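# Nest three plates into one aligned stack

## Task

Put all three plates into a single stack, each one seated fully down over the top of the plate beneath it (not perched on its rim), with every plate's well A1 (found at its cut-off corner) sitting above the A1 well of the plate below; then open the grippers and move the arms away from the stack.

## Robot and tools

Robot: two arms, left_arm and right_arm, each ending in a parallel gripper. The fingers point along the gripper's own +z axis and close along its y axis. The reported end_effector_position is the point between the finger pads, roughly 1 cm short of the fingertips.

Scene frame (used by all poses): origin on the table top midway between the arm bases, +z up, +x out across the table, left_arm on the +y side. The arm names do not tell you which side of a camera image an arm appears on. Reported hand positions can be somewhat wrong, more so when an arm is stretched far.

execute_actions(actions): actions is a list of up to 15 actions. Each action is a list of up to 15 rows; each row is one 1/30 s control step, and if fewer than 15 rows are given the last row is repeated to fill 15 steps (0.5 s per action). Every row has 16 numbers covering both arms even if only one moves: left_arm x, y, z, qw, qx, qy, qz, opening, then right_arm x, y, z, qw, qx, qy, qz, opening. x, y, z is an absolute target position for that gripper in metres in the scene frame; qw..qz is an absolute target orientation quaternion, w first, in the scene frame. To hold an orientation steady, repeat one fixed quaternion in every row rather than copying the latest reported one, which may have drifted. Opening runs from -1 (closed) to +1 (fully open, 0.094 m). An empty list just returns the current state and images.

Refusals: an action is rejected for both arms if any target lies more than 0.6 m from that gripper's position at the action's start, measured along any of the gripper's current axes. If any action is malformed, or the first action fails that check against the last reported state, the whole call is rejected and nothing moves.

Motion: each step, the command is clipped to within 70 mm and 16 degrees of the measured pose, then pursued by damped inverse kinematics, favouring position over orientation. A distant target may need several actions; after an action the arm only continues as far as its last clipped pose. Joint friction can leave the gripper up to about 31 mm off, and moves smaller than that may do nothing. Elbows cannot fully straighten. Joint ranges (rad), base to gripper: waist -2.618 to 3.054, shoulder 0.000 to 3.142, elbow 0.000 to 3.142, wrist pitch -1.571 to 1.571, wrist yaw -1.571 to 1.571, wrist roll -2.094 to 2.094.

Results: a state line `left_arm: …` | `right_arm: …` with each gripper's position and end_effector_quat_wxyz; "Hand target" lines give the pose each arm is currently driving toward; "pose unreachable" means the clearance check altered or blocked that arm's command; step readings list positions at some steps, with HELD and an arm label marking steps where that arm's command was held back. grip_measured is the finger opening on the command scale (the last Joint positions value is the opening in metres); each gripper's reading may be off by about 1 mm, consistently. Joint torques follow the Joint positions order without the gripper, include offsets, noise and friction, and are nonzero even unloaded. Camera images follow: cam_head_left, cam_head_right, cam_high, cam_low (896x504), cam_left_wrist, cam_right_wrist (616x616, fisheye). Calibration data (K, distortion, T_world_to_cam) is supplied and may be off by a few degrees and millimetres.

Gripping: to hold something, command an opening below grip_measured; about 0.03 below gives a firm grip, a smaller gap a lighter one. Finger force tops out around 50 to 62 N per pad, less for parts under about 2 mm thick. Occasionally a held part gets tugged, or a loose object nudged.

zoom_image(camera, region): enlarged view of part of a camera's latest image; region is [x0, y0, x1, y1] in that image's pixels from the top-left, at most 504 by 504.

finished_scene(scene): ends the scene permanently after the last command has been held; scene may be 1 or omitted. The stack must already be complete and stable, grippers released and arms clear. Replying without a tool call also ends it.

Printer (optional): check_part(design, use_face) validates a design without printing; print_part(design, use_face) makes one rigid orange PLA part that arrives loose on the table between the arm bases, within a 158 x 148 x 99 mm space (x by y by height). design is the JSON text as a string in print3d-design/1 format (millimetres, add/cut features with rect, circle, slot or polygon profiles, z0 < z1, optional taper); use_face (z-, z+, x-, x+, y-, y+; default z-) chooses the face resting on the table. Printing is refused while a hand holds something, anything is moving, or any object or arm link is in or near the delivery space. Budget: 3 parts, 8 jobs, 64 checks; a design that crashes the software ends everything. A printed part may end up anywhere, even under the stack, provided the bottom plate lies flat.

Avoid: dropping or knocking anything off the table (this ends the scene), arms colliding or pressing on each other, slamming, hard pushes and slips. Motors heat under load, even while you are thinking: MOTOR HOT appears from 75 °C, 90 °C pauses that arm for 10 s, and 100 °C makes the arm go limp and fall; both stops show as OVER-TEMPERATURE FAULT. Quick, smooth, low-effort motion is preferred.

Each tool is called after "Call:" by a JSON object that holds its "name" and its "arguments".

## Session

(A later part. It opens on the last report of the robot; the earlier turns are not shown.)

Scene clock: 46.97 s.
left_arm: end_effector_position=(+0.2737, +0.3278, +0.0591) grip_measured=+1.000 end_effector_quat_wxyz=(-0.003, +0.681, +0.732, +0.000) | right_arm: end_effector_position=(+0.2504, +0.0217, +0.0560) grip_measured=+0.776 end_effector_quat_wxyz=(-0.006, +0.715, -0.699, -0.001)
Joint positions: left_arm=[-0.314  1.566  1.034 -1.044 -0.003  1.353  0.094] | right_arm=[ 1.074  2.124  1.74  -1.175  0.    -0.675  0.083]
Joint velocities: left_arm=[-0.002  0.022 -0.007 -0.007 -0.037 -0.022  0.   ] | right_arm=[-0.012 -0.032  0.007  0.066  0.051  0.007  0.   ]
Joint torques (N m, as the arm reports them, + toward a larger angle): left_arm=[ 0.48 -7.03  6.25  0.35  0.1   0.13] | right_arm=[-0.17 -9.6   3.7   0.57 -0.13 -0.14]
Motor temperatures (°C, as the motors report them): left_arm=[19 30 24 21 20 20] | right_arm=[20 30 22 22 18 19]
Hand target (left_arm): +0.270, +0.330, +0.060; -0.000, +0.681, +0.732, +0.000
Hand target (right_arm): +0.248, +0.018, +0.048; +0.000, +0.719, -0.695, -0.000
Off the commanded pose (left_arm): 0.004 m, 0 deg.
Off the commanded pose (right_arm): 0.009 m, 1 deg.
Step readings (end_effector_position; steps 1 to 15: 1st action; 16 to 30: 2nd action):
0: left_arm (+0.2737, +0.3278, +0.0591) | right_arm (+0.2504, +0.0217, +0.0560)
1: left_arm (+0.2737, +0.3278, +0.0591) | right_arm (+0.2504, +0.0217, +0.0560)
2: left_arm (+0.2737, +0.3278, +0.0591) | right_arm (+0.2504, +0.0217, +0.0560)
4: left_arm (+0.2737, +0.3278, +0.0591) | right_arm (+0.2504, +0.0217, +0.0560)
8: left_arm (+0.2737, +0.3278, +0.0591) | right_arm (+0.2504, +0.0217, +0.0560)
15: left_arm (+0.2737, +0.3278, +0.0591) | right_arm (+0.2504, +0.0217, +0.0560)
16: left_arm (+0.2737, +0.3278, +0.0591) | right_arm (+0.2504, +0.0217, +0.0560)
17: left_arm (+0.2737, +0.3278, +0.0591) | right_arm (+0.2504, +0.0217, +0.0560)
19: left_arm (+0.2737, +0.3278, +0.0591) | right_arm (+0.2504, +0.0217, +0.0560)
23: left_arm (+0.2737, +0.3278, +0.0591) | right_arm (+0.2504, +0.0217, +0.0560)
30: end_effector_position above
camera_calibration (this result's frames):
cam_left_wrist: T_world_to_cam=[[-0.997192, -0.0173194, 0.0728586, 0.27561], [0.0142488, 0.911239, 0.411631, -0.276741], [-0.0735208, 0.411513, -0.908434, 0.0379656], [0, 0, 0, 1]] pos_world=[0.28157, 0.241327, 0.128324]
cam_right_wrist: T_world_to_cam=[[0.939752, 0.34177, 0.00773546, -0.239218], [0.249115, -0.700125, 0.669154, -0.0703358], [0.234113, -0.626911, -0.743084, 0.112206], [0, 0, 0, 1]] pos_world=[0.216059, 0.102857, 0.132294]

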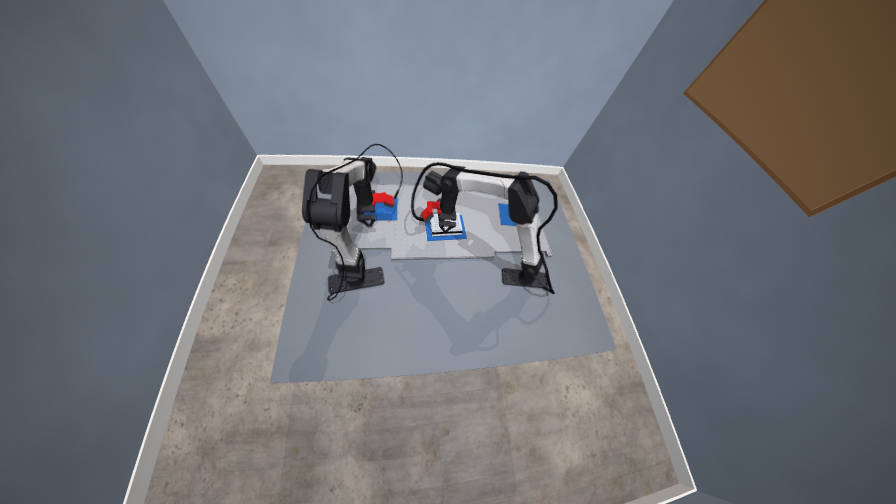

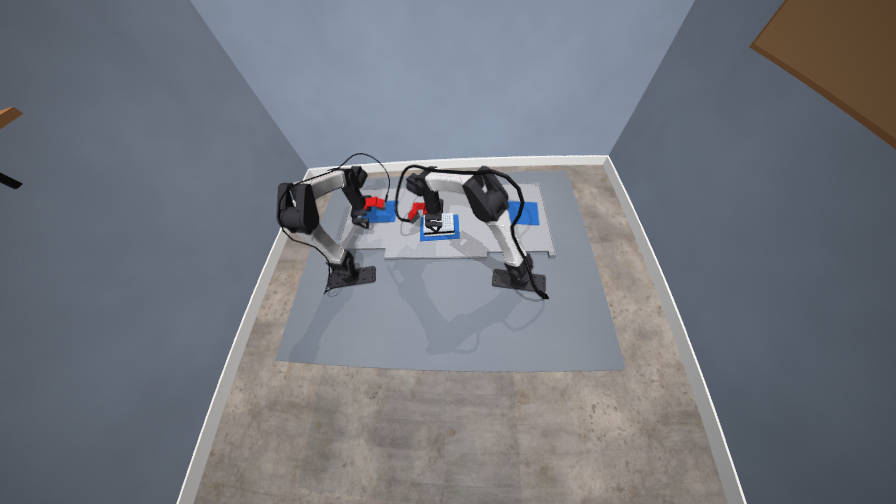

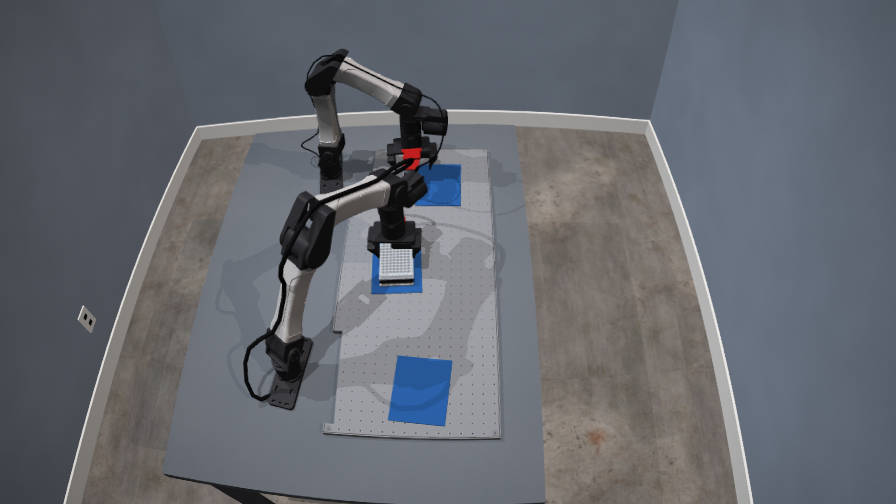

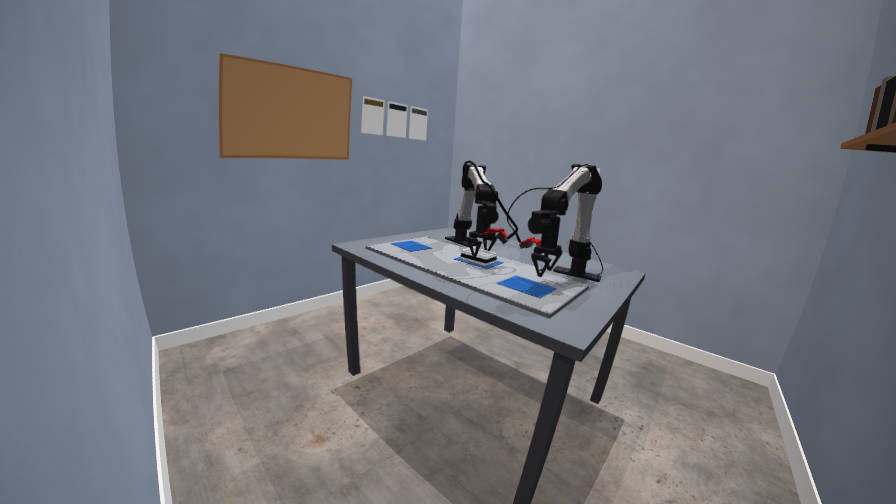

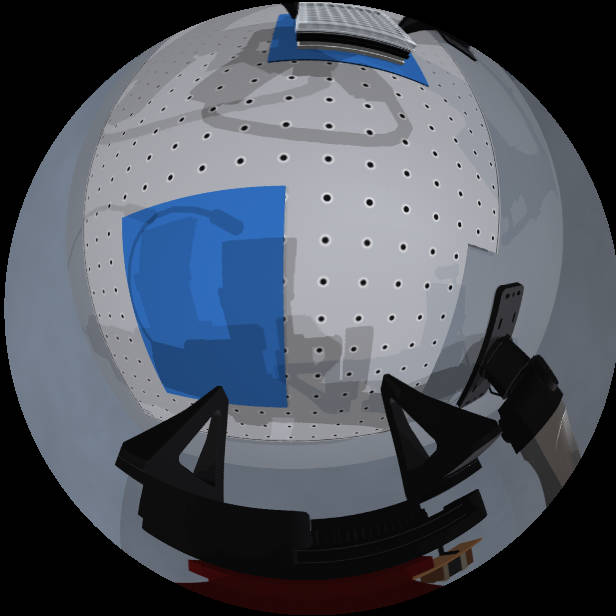

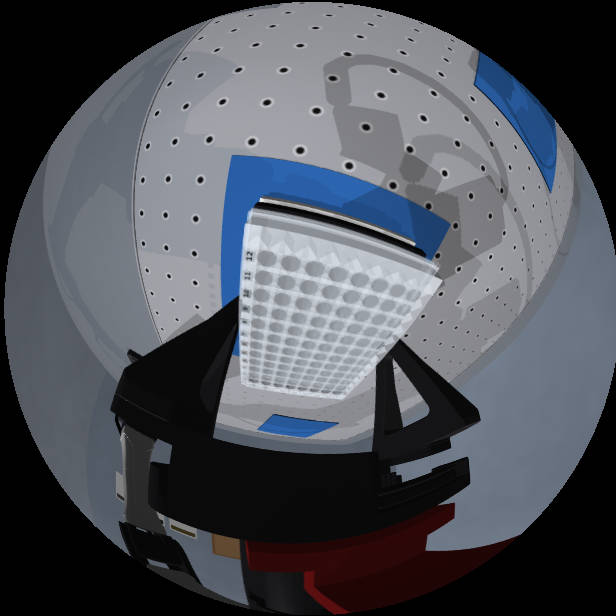

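Call:
{"name": "execute_actions", "arguments": {"actions": [[[0.27,0.33,0.06,0,0.681,0.732,0,1,0.249,0.020,0.057,0.004,0.720,-0.694,0,0.75]],[[0.27,0.33,0.06,0,0.681,0.732,0,1,0.249,0.020,0.057,0.004,0.720,-0.694,0,0.75]]]}}

Call:
{"name": "zoom_image", "arguments": {"camera": "cam_right_wrist", "region": [200, 150, 480, 420]}}

Call:
{"name": "zoom_image", "arguments": {"camera": "cam_left_wrist", "region": [260, 0, 440, 90]}}

Scene clock: 48.60 s.
left_arm: end_effector_position=(+0.2737, +0.3278, +0.0591) grip_measured=+1.000 end_effector_quat_wxyz=(-0.003, +0.681, +0.732, +0.000) | right_arm: end_effector_position=(+0.2502, +0.0214, +0.0560) grip_measured=+0.776 end_effector_quat_wxyz=(-0.005, +0.715, -0.699, -0.000)
Joint positions: left_arm=[-0.314  1.566  1.034 -1.044 -0.003  1.353  0.094] | right_arm=[ 1.074  2.124  1.74  -1.177  0.    -0.677  0.083]
Joint velocities: left_arm=[-0.012 -0.007 -0.007 -0.022 -0.066 -0.081  0.   ] | right_arm=[-0.007 -0.002  0.007 -0.037 -0.037 -0.022 -0.   ]
Joint torques (N m, as the arm reports them, + toward a larger angle): left_arm=[ 0.82 -7.34  5.93  0.35  0.1   0.1 ] | right_arm=[-0.16 -9.04  6.98  0.06 -0.14 -0.16]
Motor temperatures (°C, as the motors report them): left_arm=[19 30 24 21 20 20] | right_arm=[20 30 22 22 18 19]
Hand target (left_arm): +0.270, +0.330, +0.060; -0.000, +0.681, +0.732, +0.000
Hand target (right_arm): +0.249, +0.020, +0.057; +0.004, +0.720, -0.694, -0.000
Off the commanded pose (left_arm): 0.004 m, 0 deg.
Off the commanded pose (right_arm): 0.002 m, 1 deg.
Step readings (end_effector_position; steps 1 to 15: 1st action; 16 to 30: 2nd action):
0: left_arm (+0.2737, +0.3278, +0.0591) | right_arm (+0.2504, +0.0217, +0.0560)
1: left_arm (+0.2737, +0.3278, +0.0591) | right_arm (+0.2502, +0.0215, +0.0560)
2: left_arm (+0.2737, +0.3278, +0.0591) | right_arm (+0.2502, +0.0214, +0.0560)
4: left_arm (+0.2737, +0.3278, +0.0591) | right_arm (+0.2502, +0.0214, +0.0560)
8: left_arm (+0.2737, +0.3278, +0.0591) | right_arm (+0.2502, +0.0214, +0.0560)
15: left_arm (+0.2737, +0.3278, +0.0591) | right_arm (+0.2502, +0.0214, +0.0560)
16: left_arm (+0.2737, +0.3278, +0.0591) | right_arm (+0.2502, +0.0214, +0.0560)
17: left_arm (+0.2737, +0.3278, +0.0591) | right_arm (+0.2502, +0.0214, +0.0560)
19: left_arm (+0.2737, +0.3278, +0.0591) | right_arm (+0.2502, +0.0214, +0.0560)
23: left_arm (+0.2737, +0.3278, +0.0591) | right_arm (+0.2502, +0.0214, +0.0560)
30: end_effector_position above
camera_calibration (this result's frames):
cam_left_wrist: T_world_to_cam=[[-0.997192, -0.0173194, 0.0728586, 0.27561], [0.0142488, 0.911239, 0.411631, -0.276741], [-0.0735208, 0.411513, -0.908434, 0.0379656], [0, 0, 0, 1]] pos_world=[0.28157, 0.241327, 0.128324]
cam_right_wrist: T_world_to_cam=[[0.939105, 0.343571, 0.00645908, -0.238707], [0.251059, -0.698829, 0.669782, -0.0710343], [0.234631, -0.627373, -0.74253, 0.111919], [0, 0, 0, 1]] pos_world=[0.215745, 0.102587, 0.132222]

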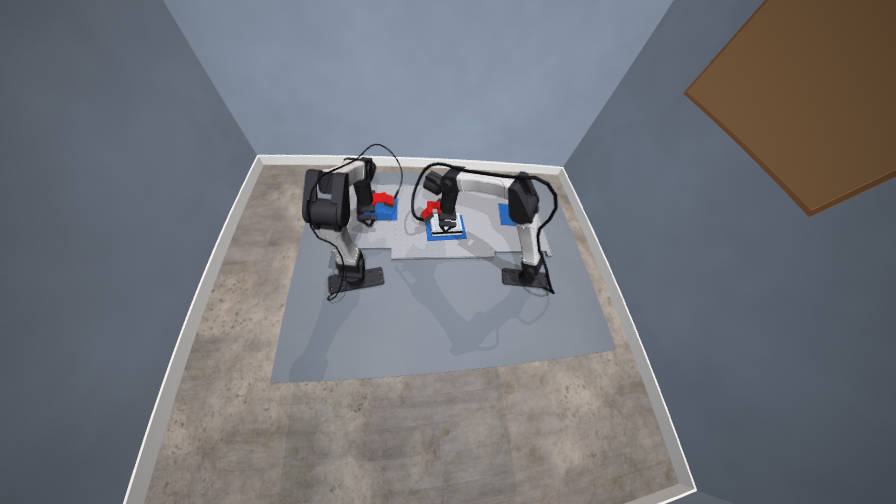

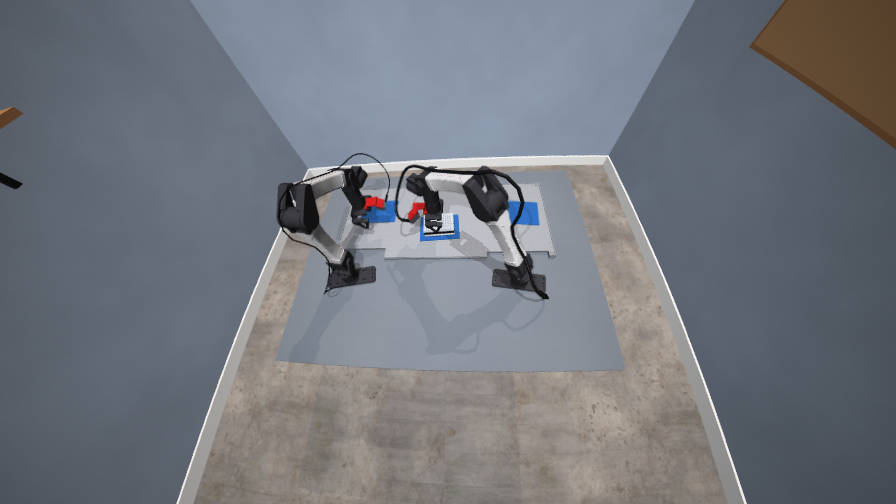

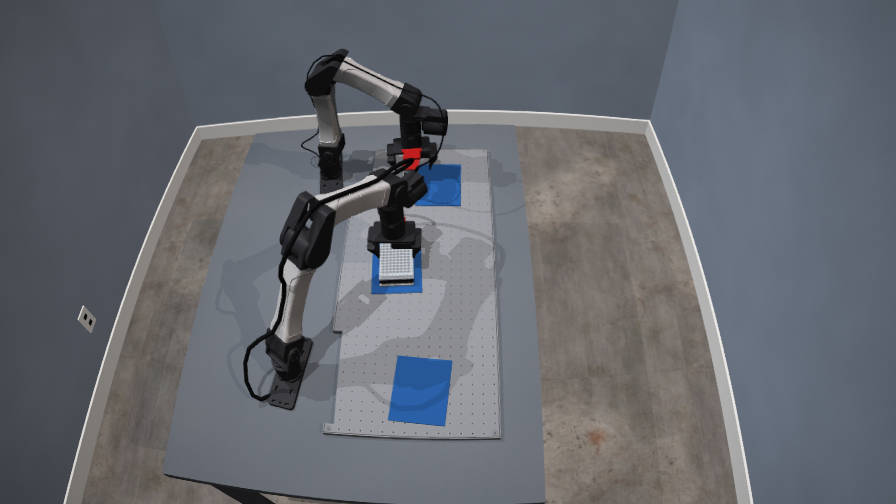

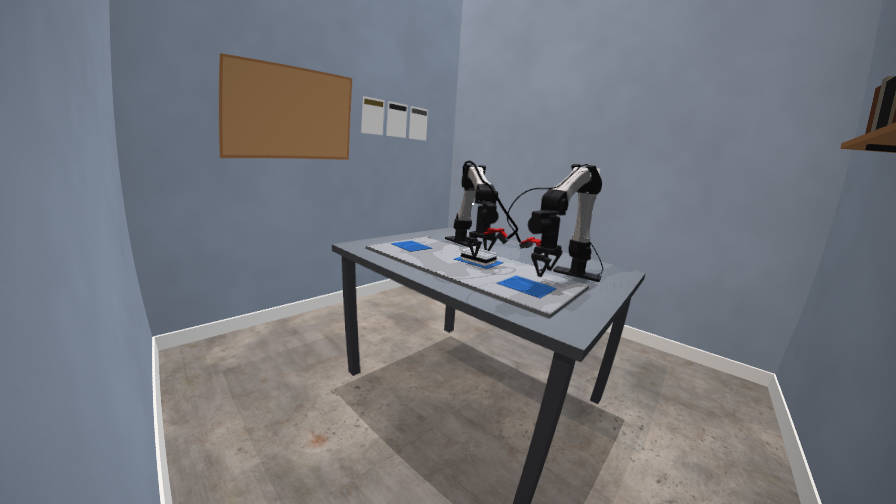

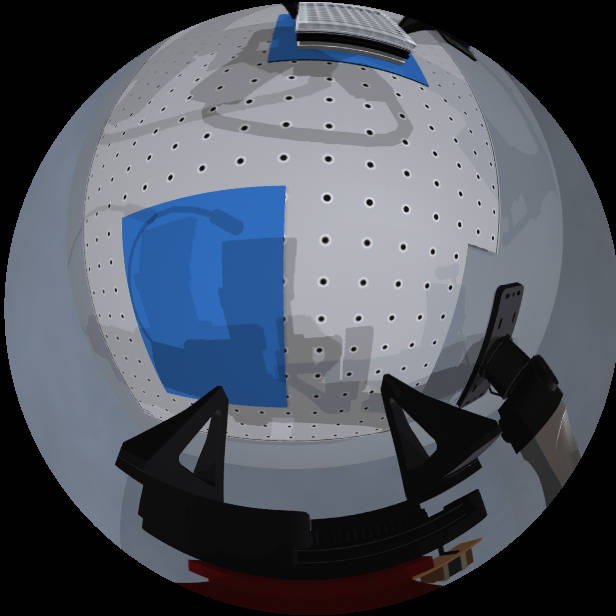

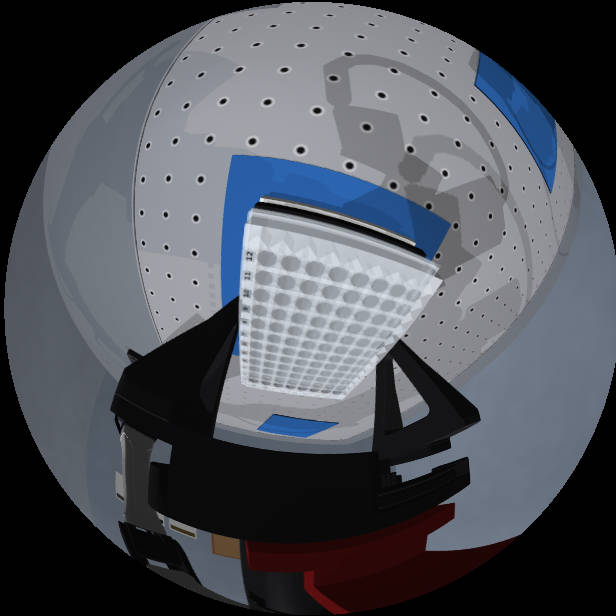

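Region (200, 150, 480, 420) of cam_right_wrist's 616x616 image, scaled by 1.800, with more detail than that image has; it fills the top 486 rows of this view, and the rest is white.

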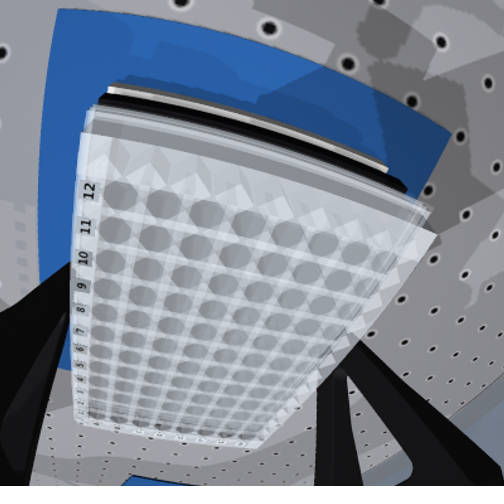

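Region (260, 0, 440, 90) of cam_left_wrist's 616x616 image, scaled by 2.800, with more detail than that image has.

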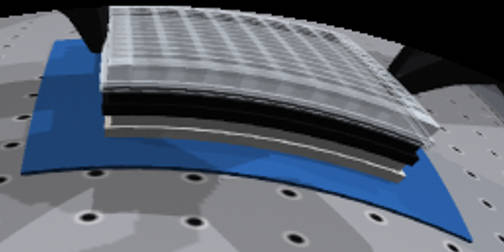

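Lift slightly and redo.

Call:
{"name": "execute_actions", "arguments": {"actions": [[[0.27,0.33,0.06,0,0.681,0.732,0,1,0.249,0.020,0.063,0.002,0.720,-0.694,0,0.75]],[[0.27,0.33,0.06,0,0.681,0.732,0,1,0.249,0.020,0.063,0.002,0.720,-0.694,0,0.75]]]}}

Call:
{"name": "zoom_image", "arguments": {"camera": "cam_right_wrist", "region": [200, 150, 480, 420]}}

Call:
{"name": "zoom_image", "arguments": {"camera": "cam_left_wrist", "region": [260, 0, 440, 90]}}

Scene clock: 51.03 s.
left_arm: end_effector_position=(+0.2737, +0.3278, +0.0591) grip_measured=+1.000 end_effector_quat_wxyz=(-0.003, +0.681, +0.732, +0.000) | right_arm: end_effector_position=(+0.2490, +0.0199, +0.0569) grip_measured=+0.776 end_effector_quat_wxyz=(-0.001, +0.717, -0.697, +0.000)
Joint positions: left_arm=[-0.314  1.566  1.034 -1.044 -0.003  1.353  0.094] | right_arm=[ 1.074  2.124  1.744 -1.189  0.    -0.681  0.083]
Joint velocities: left_arm=[-0.017 -0.007  0.002  0.051  0.022 -0.007  0.   ] | right_arm=[-0.002 -0.002 -0.002  0.037 -0.007 -0.022 -0.001]
Joint torques (N m, as the arm reports them, + toward a larger angle): left_arm=[ 0.59 -7.36  6.13  0.37  0.1   0.1 ] | right_arm=[-0.16 -9.6   7.52  0.   -0.14 -0.14]
Motor temperatures (°C, as the motors report them): left_arm=[19 30 24 21 20 20] | right_arm=[20 31 23 22 18 19]
Hand target (left_arm): +0.270, +0.330, +0.060; -0.000, +0.681, +0.732, +0.000
Hand target (right_arm): +0.249, +0.020, +0.063; +0.002, +0.720, -0.694, -0.000
Off the commanded pose (left_arm): 0.004 m, 0 deg.
Off the commanded pose (right_arm): 0.006 m, 1 deg.
Step readings (end_effector_position; steps 1 to 15: 1st action; 16 to 30: 2nd action):
0: left_arm (+0.2737, +0.3278, +0.0591) | right_arm (+0.2502, +0.0214, +0.0560)
1: left_arm (+0.2737, +0.3278, +0.0591) | right_arm (+0.2502, +0.0215, +0.0565)
2: left_arm (+0.2737, +0.3278, +0.0591) | right_arm (+0.2501, +0.0214, +0.0569)
4: left_arm (+0.2737, +0.3278, +0.0591) | right_arm (+0.2494, +0.0204, +0.0569)
8: left_arm (+0.2737, +0.3278, +0.0591) | right_arm (+0.2490, +0.0199, +0.0569)
15: left_arm (+0.2737, +0.3278, +0.0591) | right_arm (+0.2490, +0.0199, +0.0569)
16: left_arm (+0.2737, +0.3278, +0.0591) | right_arm (+0.2490, +0.0199, +0.0569)
17: left_arm (+0.2737, +0.3278, +0.0591) | right_arm (+0.2490, +0.0199, +0.0569)
19: left_arm (+0.2737, +0.3278, +0.0591) | right_arm (+0.2490, +0.0199, +0.0569)
23: left_arm (+0.2737, +0.3278, +0.0591) | right_arm (+0.2490, +0.0199, +0.0569)
30: end_effector_position above
camera_calibration (this result's frames):
cam_left_wrist: T_world_to_cam=[[-0.997192, -0.0173194, 0.0728586, 0.27561], [0.0142488, 0.911239, 0.411631, -0.276741], [-0.0735208, 0.411513, -0.908434, 0.0379656], [0, 0, 0, 1]] pos_world=[0.28157, 0.241327, 0.128324]
cam_right_wrist: T_world_to_cam=[[0.937934, 0.346812, -0.000621139, -0.236457], [0.256867, -0.693476, 0.673135, -0.0741827], [0.233021, -0.631516, -0.739519, 0.112245], [0, 0, 0, 1]] pos_world=[0.214681, 0.101447, 0.132795]

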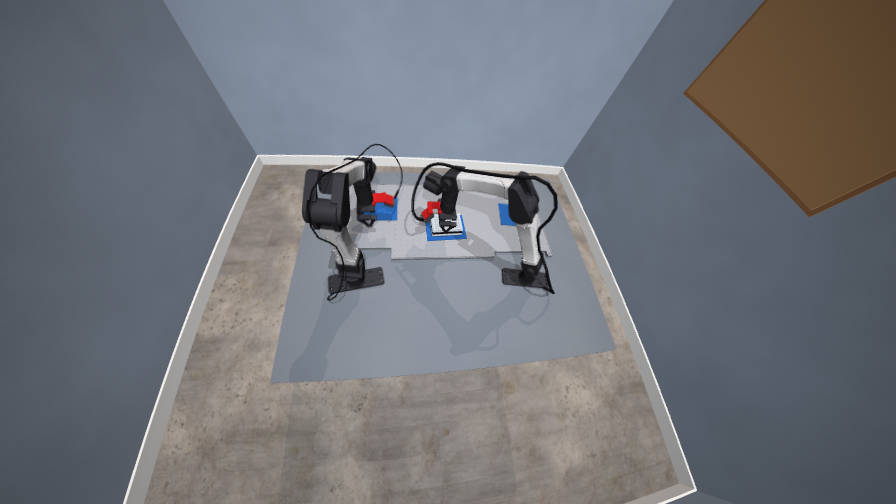

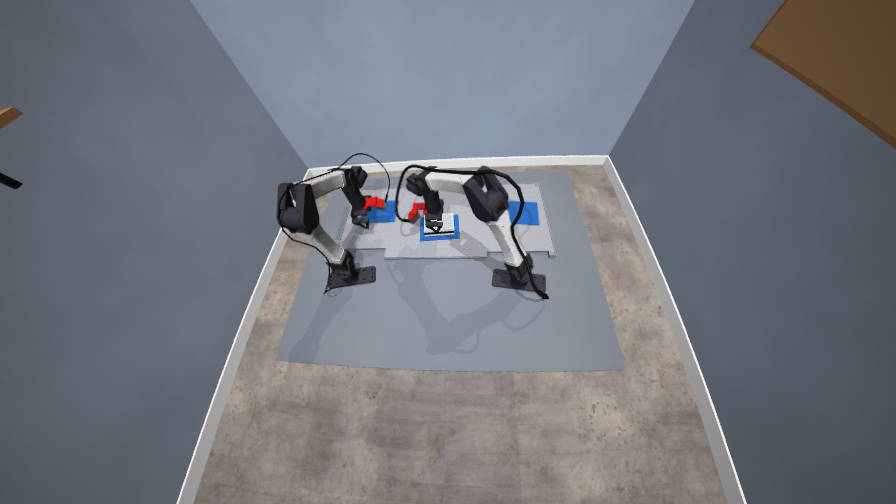

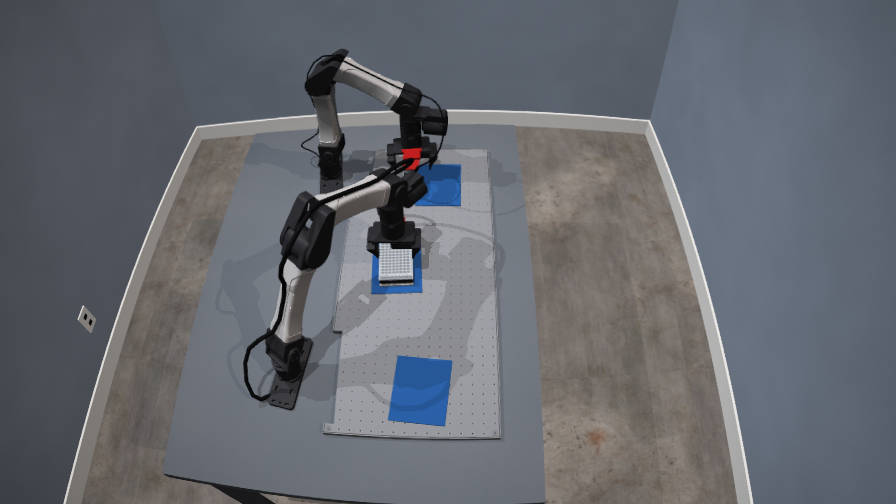

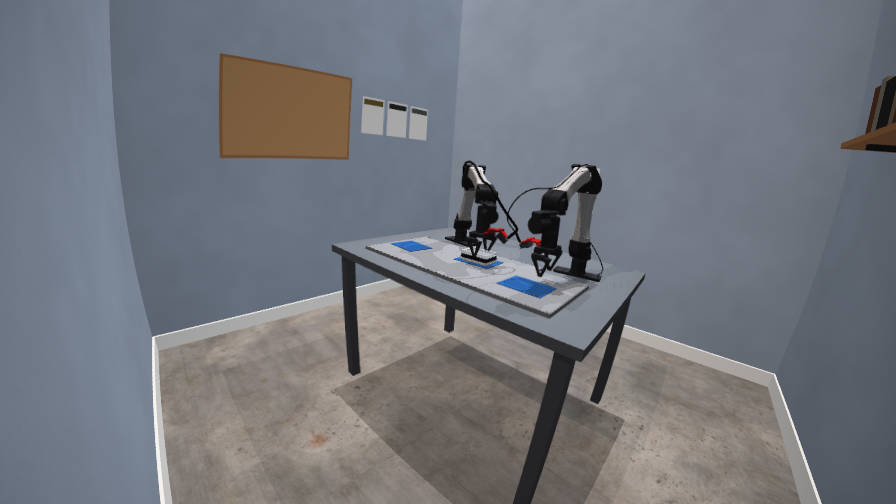

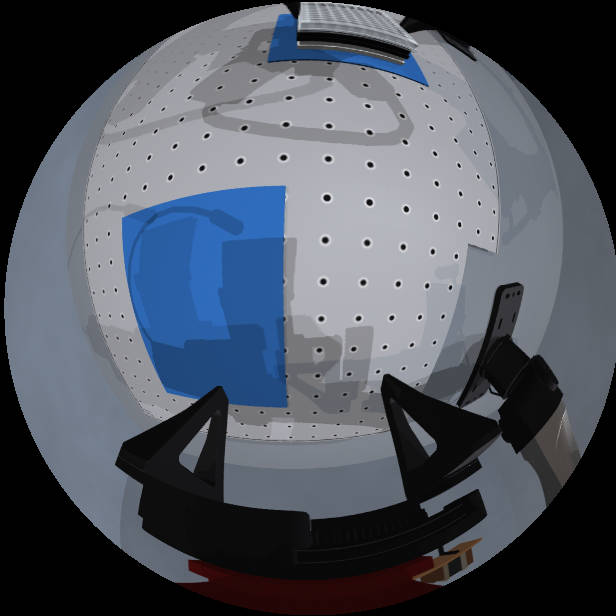

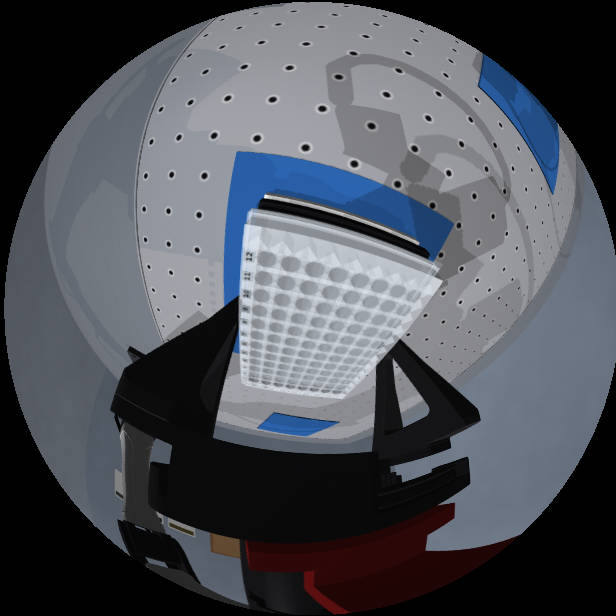

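Region (200, 150, 480, 420) of cam_right_wrist's 616x616 image, scaled by 1.800, with more detail than that image has; it fills the top 486 rows of this view, and the rest is white.

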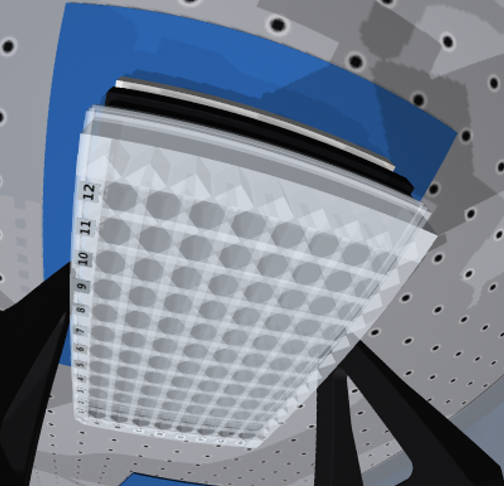

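Region (260, 0, 440, 90) of cam_left_wrist's 616x616 image, scaled by 2.800, with more detail than that image has.

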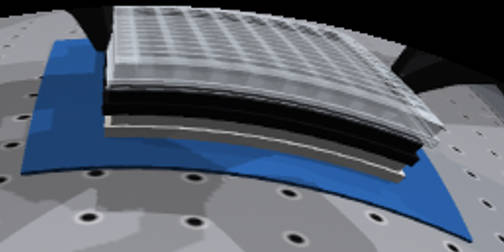

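Call:
{"name": "execute_actions", "arguments": {"actions": [[[0.27,0.33,0.06,0,0.681,0.732,0,1,0.2495,0.0205,0.0495,0,0.717,-0.697,0,0.75]],[[0.27,0.33,0.06,0,0.681,0.732,0,1,0.2495,0.0205,0.0495,0,0.717,-0.697,0,0.75]]]}}

Call:
{"name": "zoom_image", "arguments": {"camera": "cam_right_wrist", "region": [200, 150, 480, 420]}}

Call:
{"name": "zoom_image", "arguments": {"camera": "cam_left_wrist", "region": [260, 0, 440, 90]}}

Scene clock: 52.77 s.
left_arm: end_effector_position=(+0.2737, +0.3278, +0.0591) grip_measured=+1.000 end_effector_quat_wxyz=(-0.003, +0.681, +0.732, +0.000) | right_arm: end_effector_position=(+0.2491, +0.0200, +0.0569) grip_measured=+0.776 end_effector_quat_wxyz=(-0.001, +0.717, -0.697, -0.000)
Joint positions: left_arm=[-0.314  1.566  1.034 -1.044 -0.003  1.353  0.094] | right_arm=[ 1.074  2.124  1.744 -1.188  0.    -0.681  0.083]
Joint velocities: left_arm=[ 0.002  0.022 -0.012 -0.051 -0.051 -0.037  0.   ] | right_arm=[-0.007 -0.007 -0.002  0.051  0.022 -0.037 -0.   ]
Joint torques (N m, as the arm reports them, + toward a larger angle): left_arm=[ 0.65 -7.17  6.14  0.35  0.11  0.09] | right_arm=[-0.15 -8.93  4.82  0.6  -0.13 -0.04]
Motor temperatures (°C, as the motors report them): left_arm=[19 30 24 21 20 20] | right_arm=[20 31 23 22 18 19]
Hand target (left_arm): +0.270, +0.330, +0.060; -0.000, +0.681, +0.732, +0.000
Hand target (right_arm): +0.249, +0.020, +0.050; +0.000, +0.717, -0.697, +0.000
Off the commanded pose (left_arm): 0.004 m, 0 deg.
Off the commanded pose (right_arm): 0.007 m, 0 deg.
Step readings (end_effector_position; steps 1 to 15: 1st action; 16 to 30: 2nd action):
0: left_arm (+0.2737, +0.3278, +0.0591) | right_arm (+0.2490, +0.0199, +0.0569)
1: left_arm (+0.2737, +0.3278, +0.0591) | right_arm (+0.2491, +0.0200, +0.0569)
2: left_arm (+0.2737, +0.3278, +0.0591) | right_arm (+0.2491, +0.0200, +0.0569)
4: left_arm (+0.2737, +0.3278, +0.0591) | right_arm (+0.2491, +0.0200, +0.0569)
8: left_arm (+0.2737, +0.3278, +0.0591) | right_arm (+0.2491, +0.0200, +0.0569)
15: left_arm (+0.2737, +0.3278, +0.0591) | right_arm (+0.2491, +0.0200, +0.0569)
16: left_arm (+0.2737, +0.3278, +0.0591) | right_arm (+0.2491, +0.0200, +0.0569)
17: left_arm (+0.2737, +0.3278, +0.0591) | right_arm (+0.2491, +0.0200, +0.0569)
19: left_arm (+0.2737, +0.3278, +0.0591) | right_arm (+0.2491, +0.0200, +0.0569)
23: left_arm (+0.2737, +0.3278, +0.0591) | right_arm (+0.2491, +0.0200, +0.0569)
30: end_effector_position above
camera_calibration (this result's frames):
cam_left_wrist: T_world_to_cam=[[-0.997192, -0.0173194, 0.0728586, 0.27561], [0.0142488, 0.911239, 0.411631, -0.276741], [-0.0735208, 0.411513, -0.908434, 0.0379656], [0, 0, 0, 1]] pos_world=[0.28157, 0.241327, 0.128324]
cam_right_wrist: T_world_to_cam=[[0.937934, 0.346813, 0.000024101, -0.236652], [0.256554, -0.693883, 0.672834, -0.0740059], [0.233364, -0.631068, -0.739793, 0.112233], [0, 0, 0, 1]] pos_world=[0.21476, 0.10155, 0.132829]

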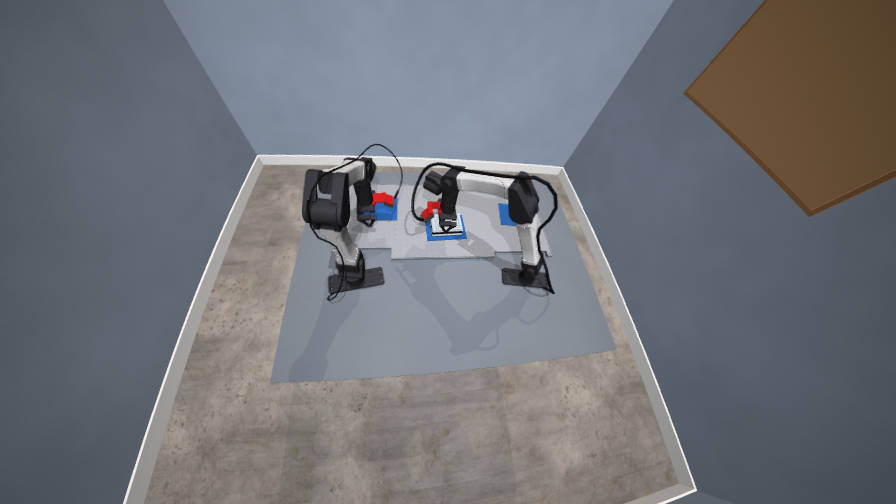

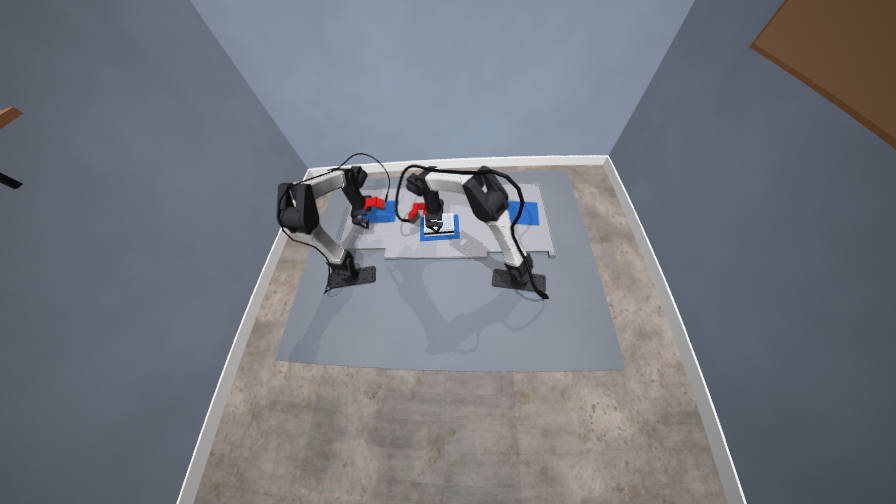

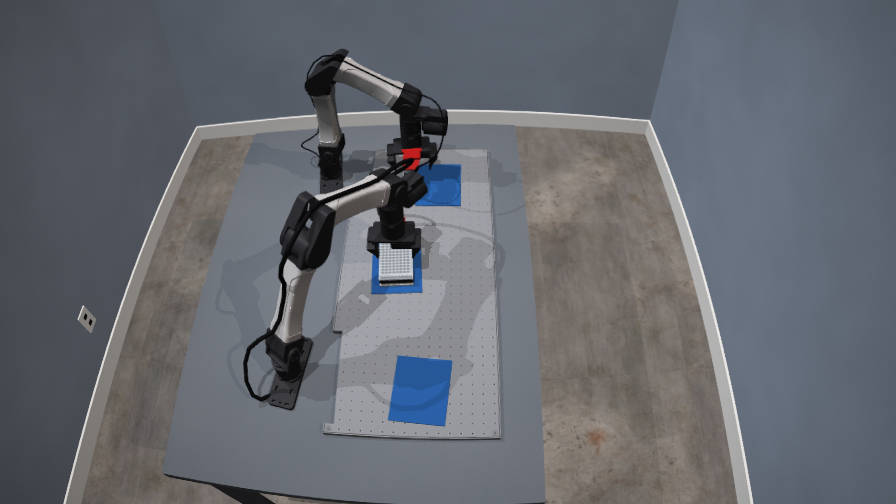

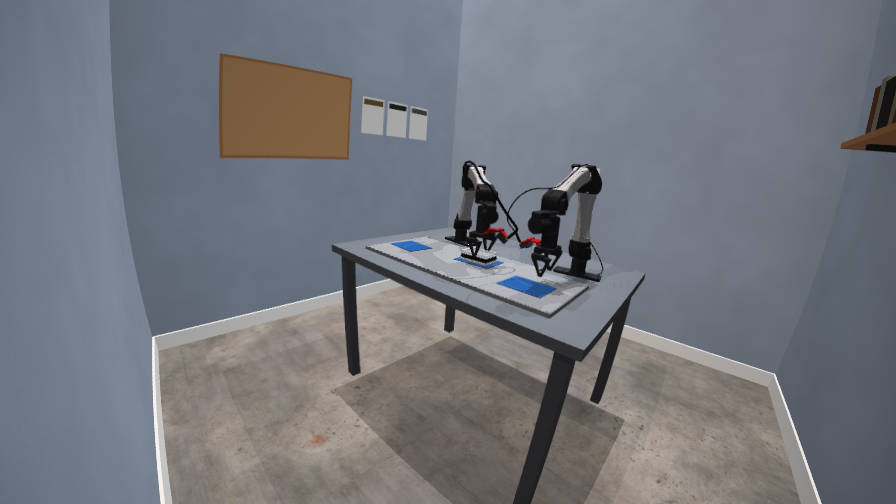

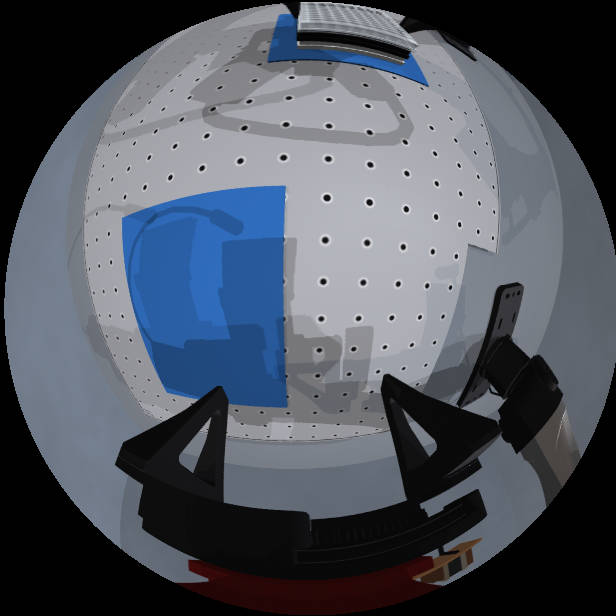

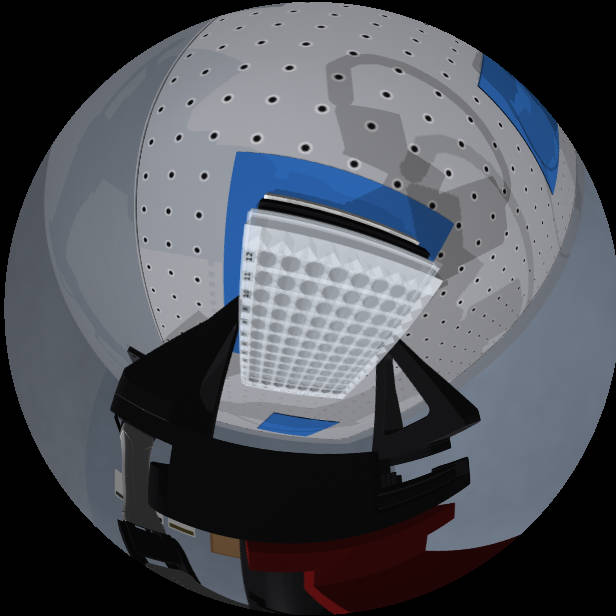

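Region (200, 150, 480, 420) of cam_right_wrist's 616x616 image, scaled by 1.800, with more detail than that image has; it fills the top 486 rows of this view, and the rest is white.

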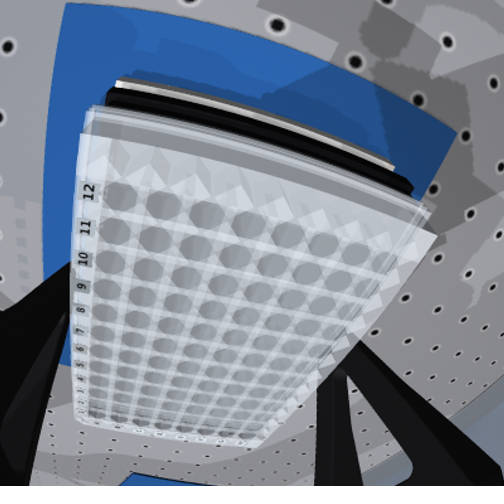

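Region (260, 0, 440, 90) of cam_left_wrist's 616x616 image, scaled by 2.800, with more detail than that image has.

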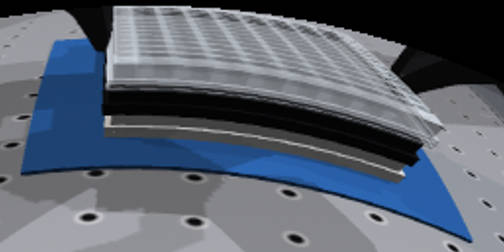

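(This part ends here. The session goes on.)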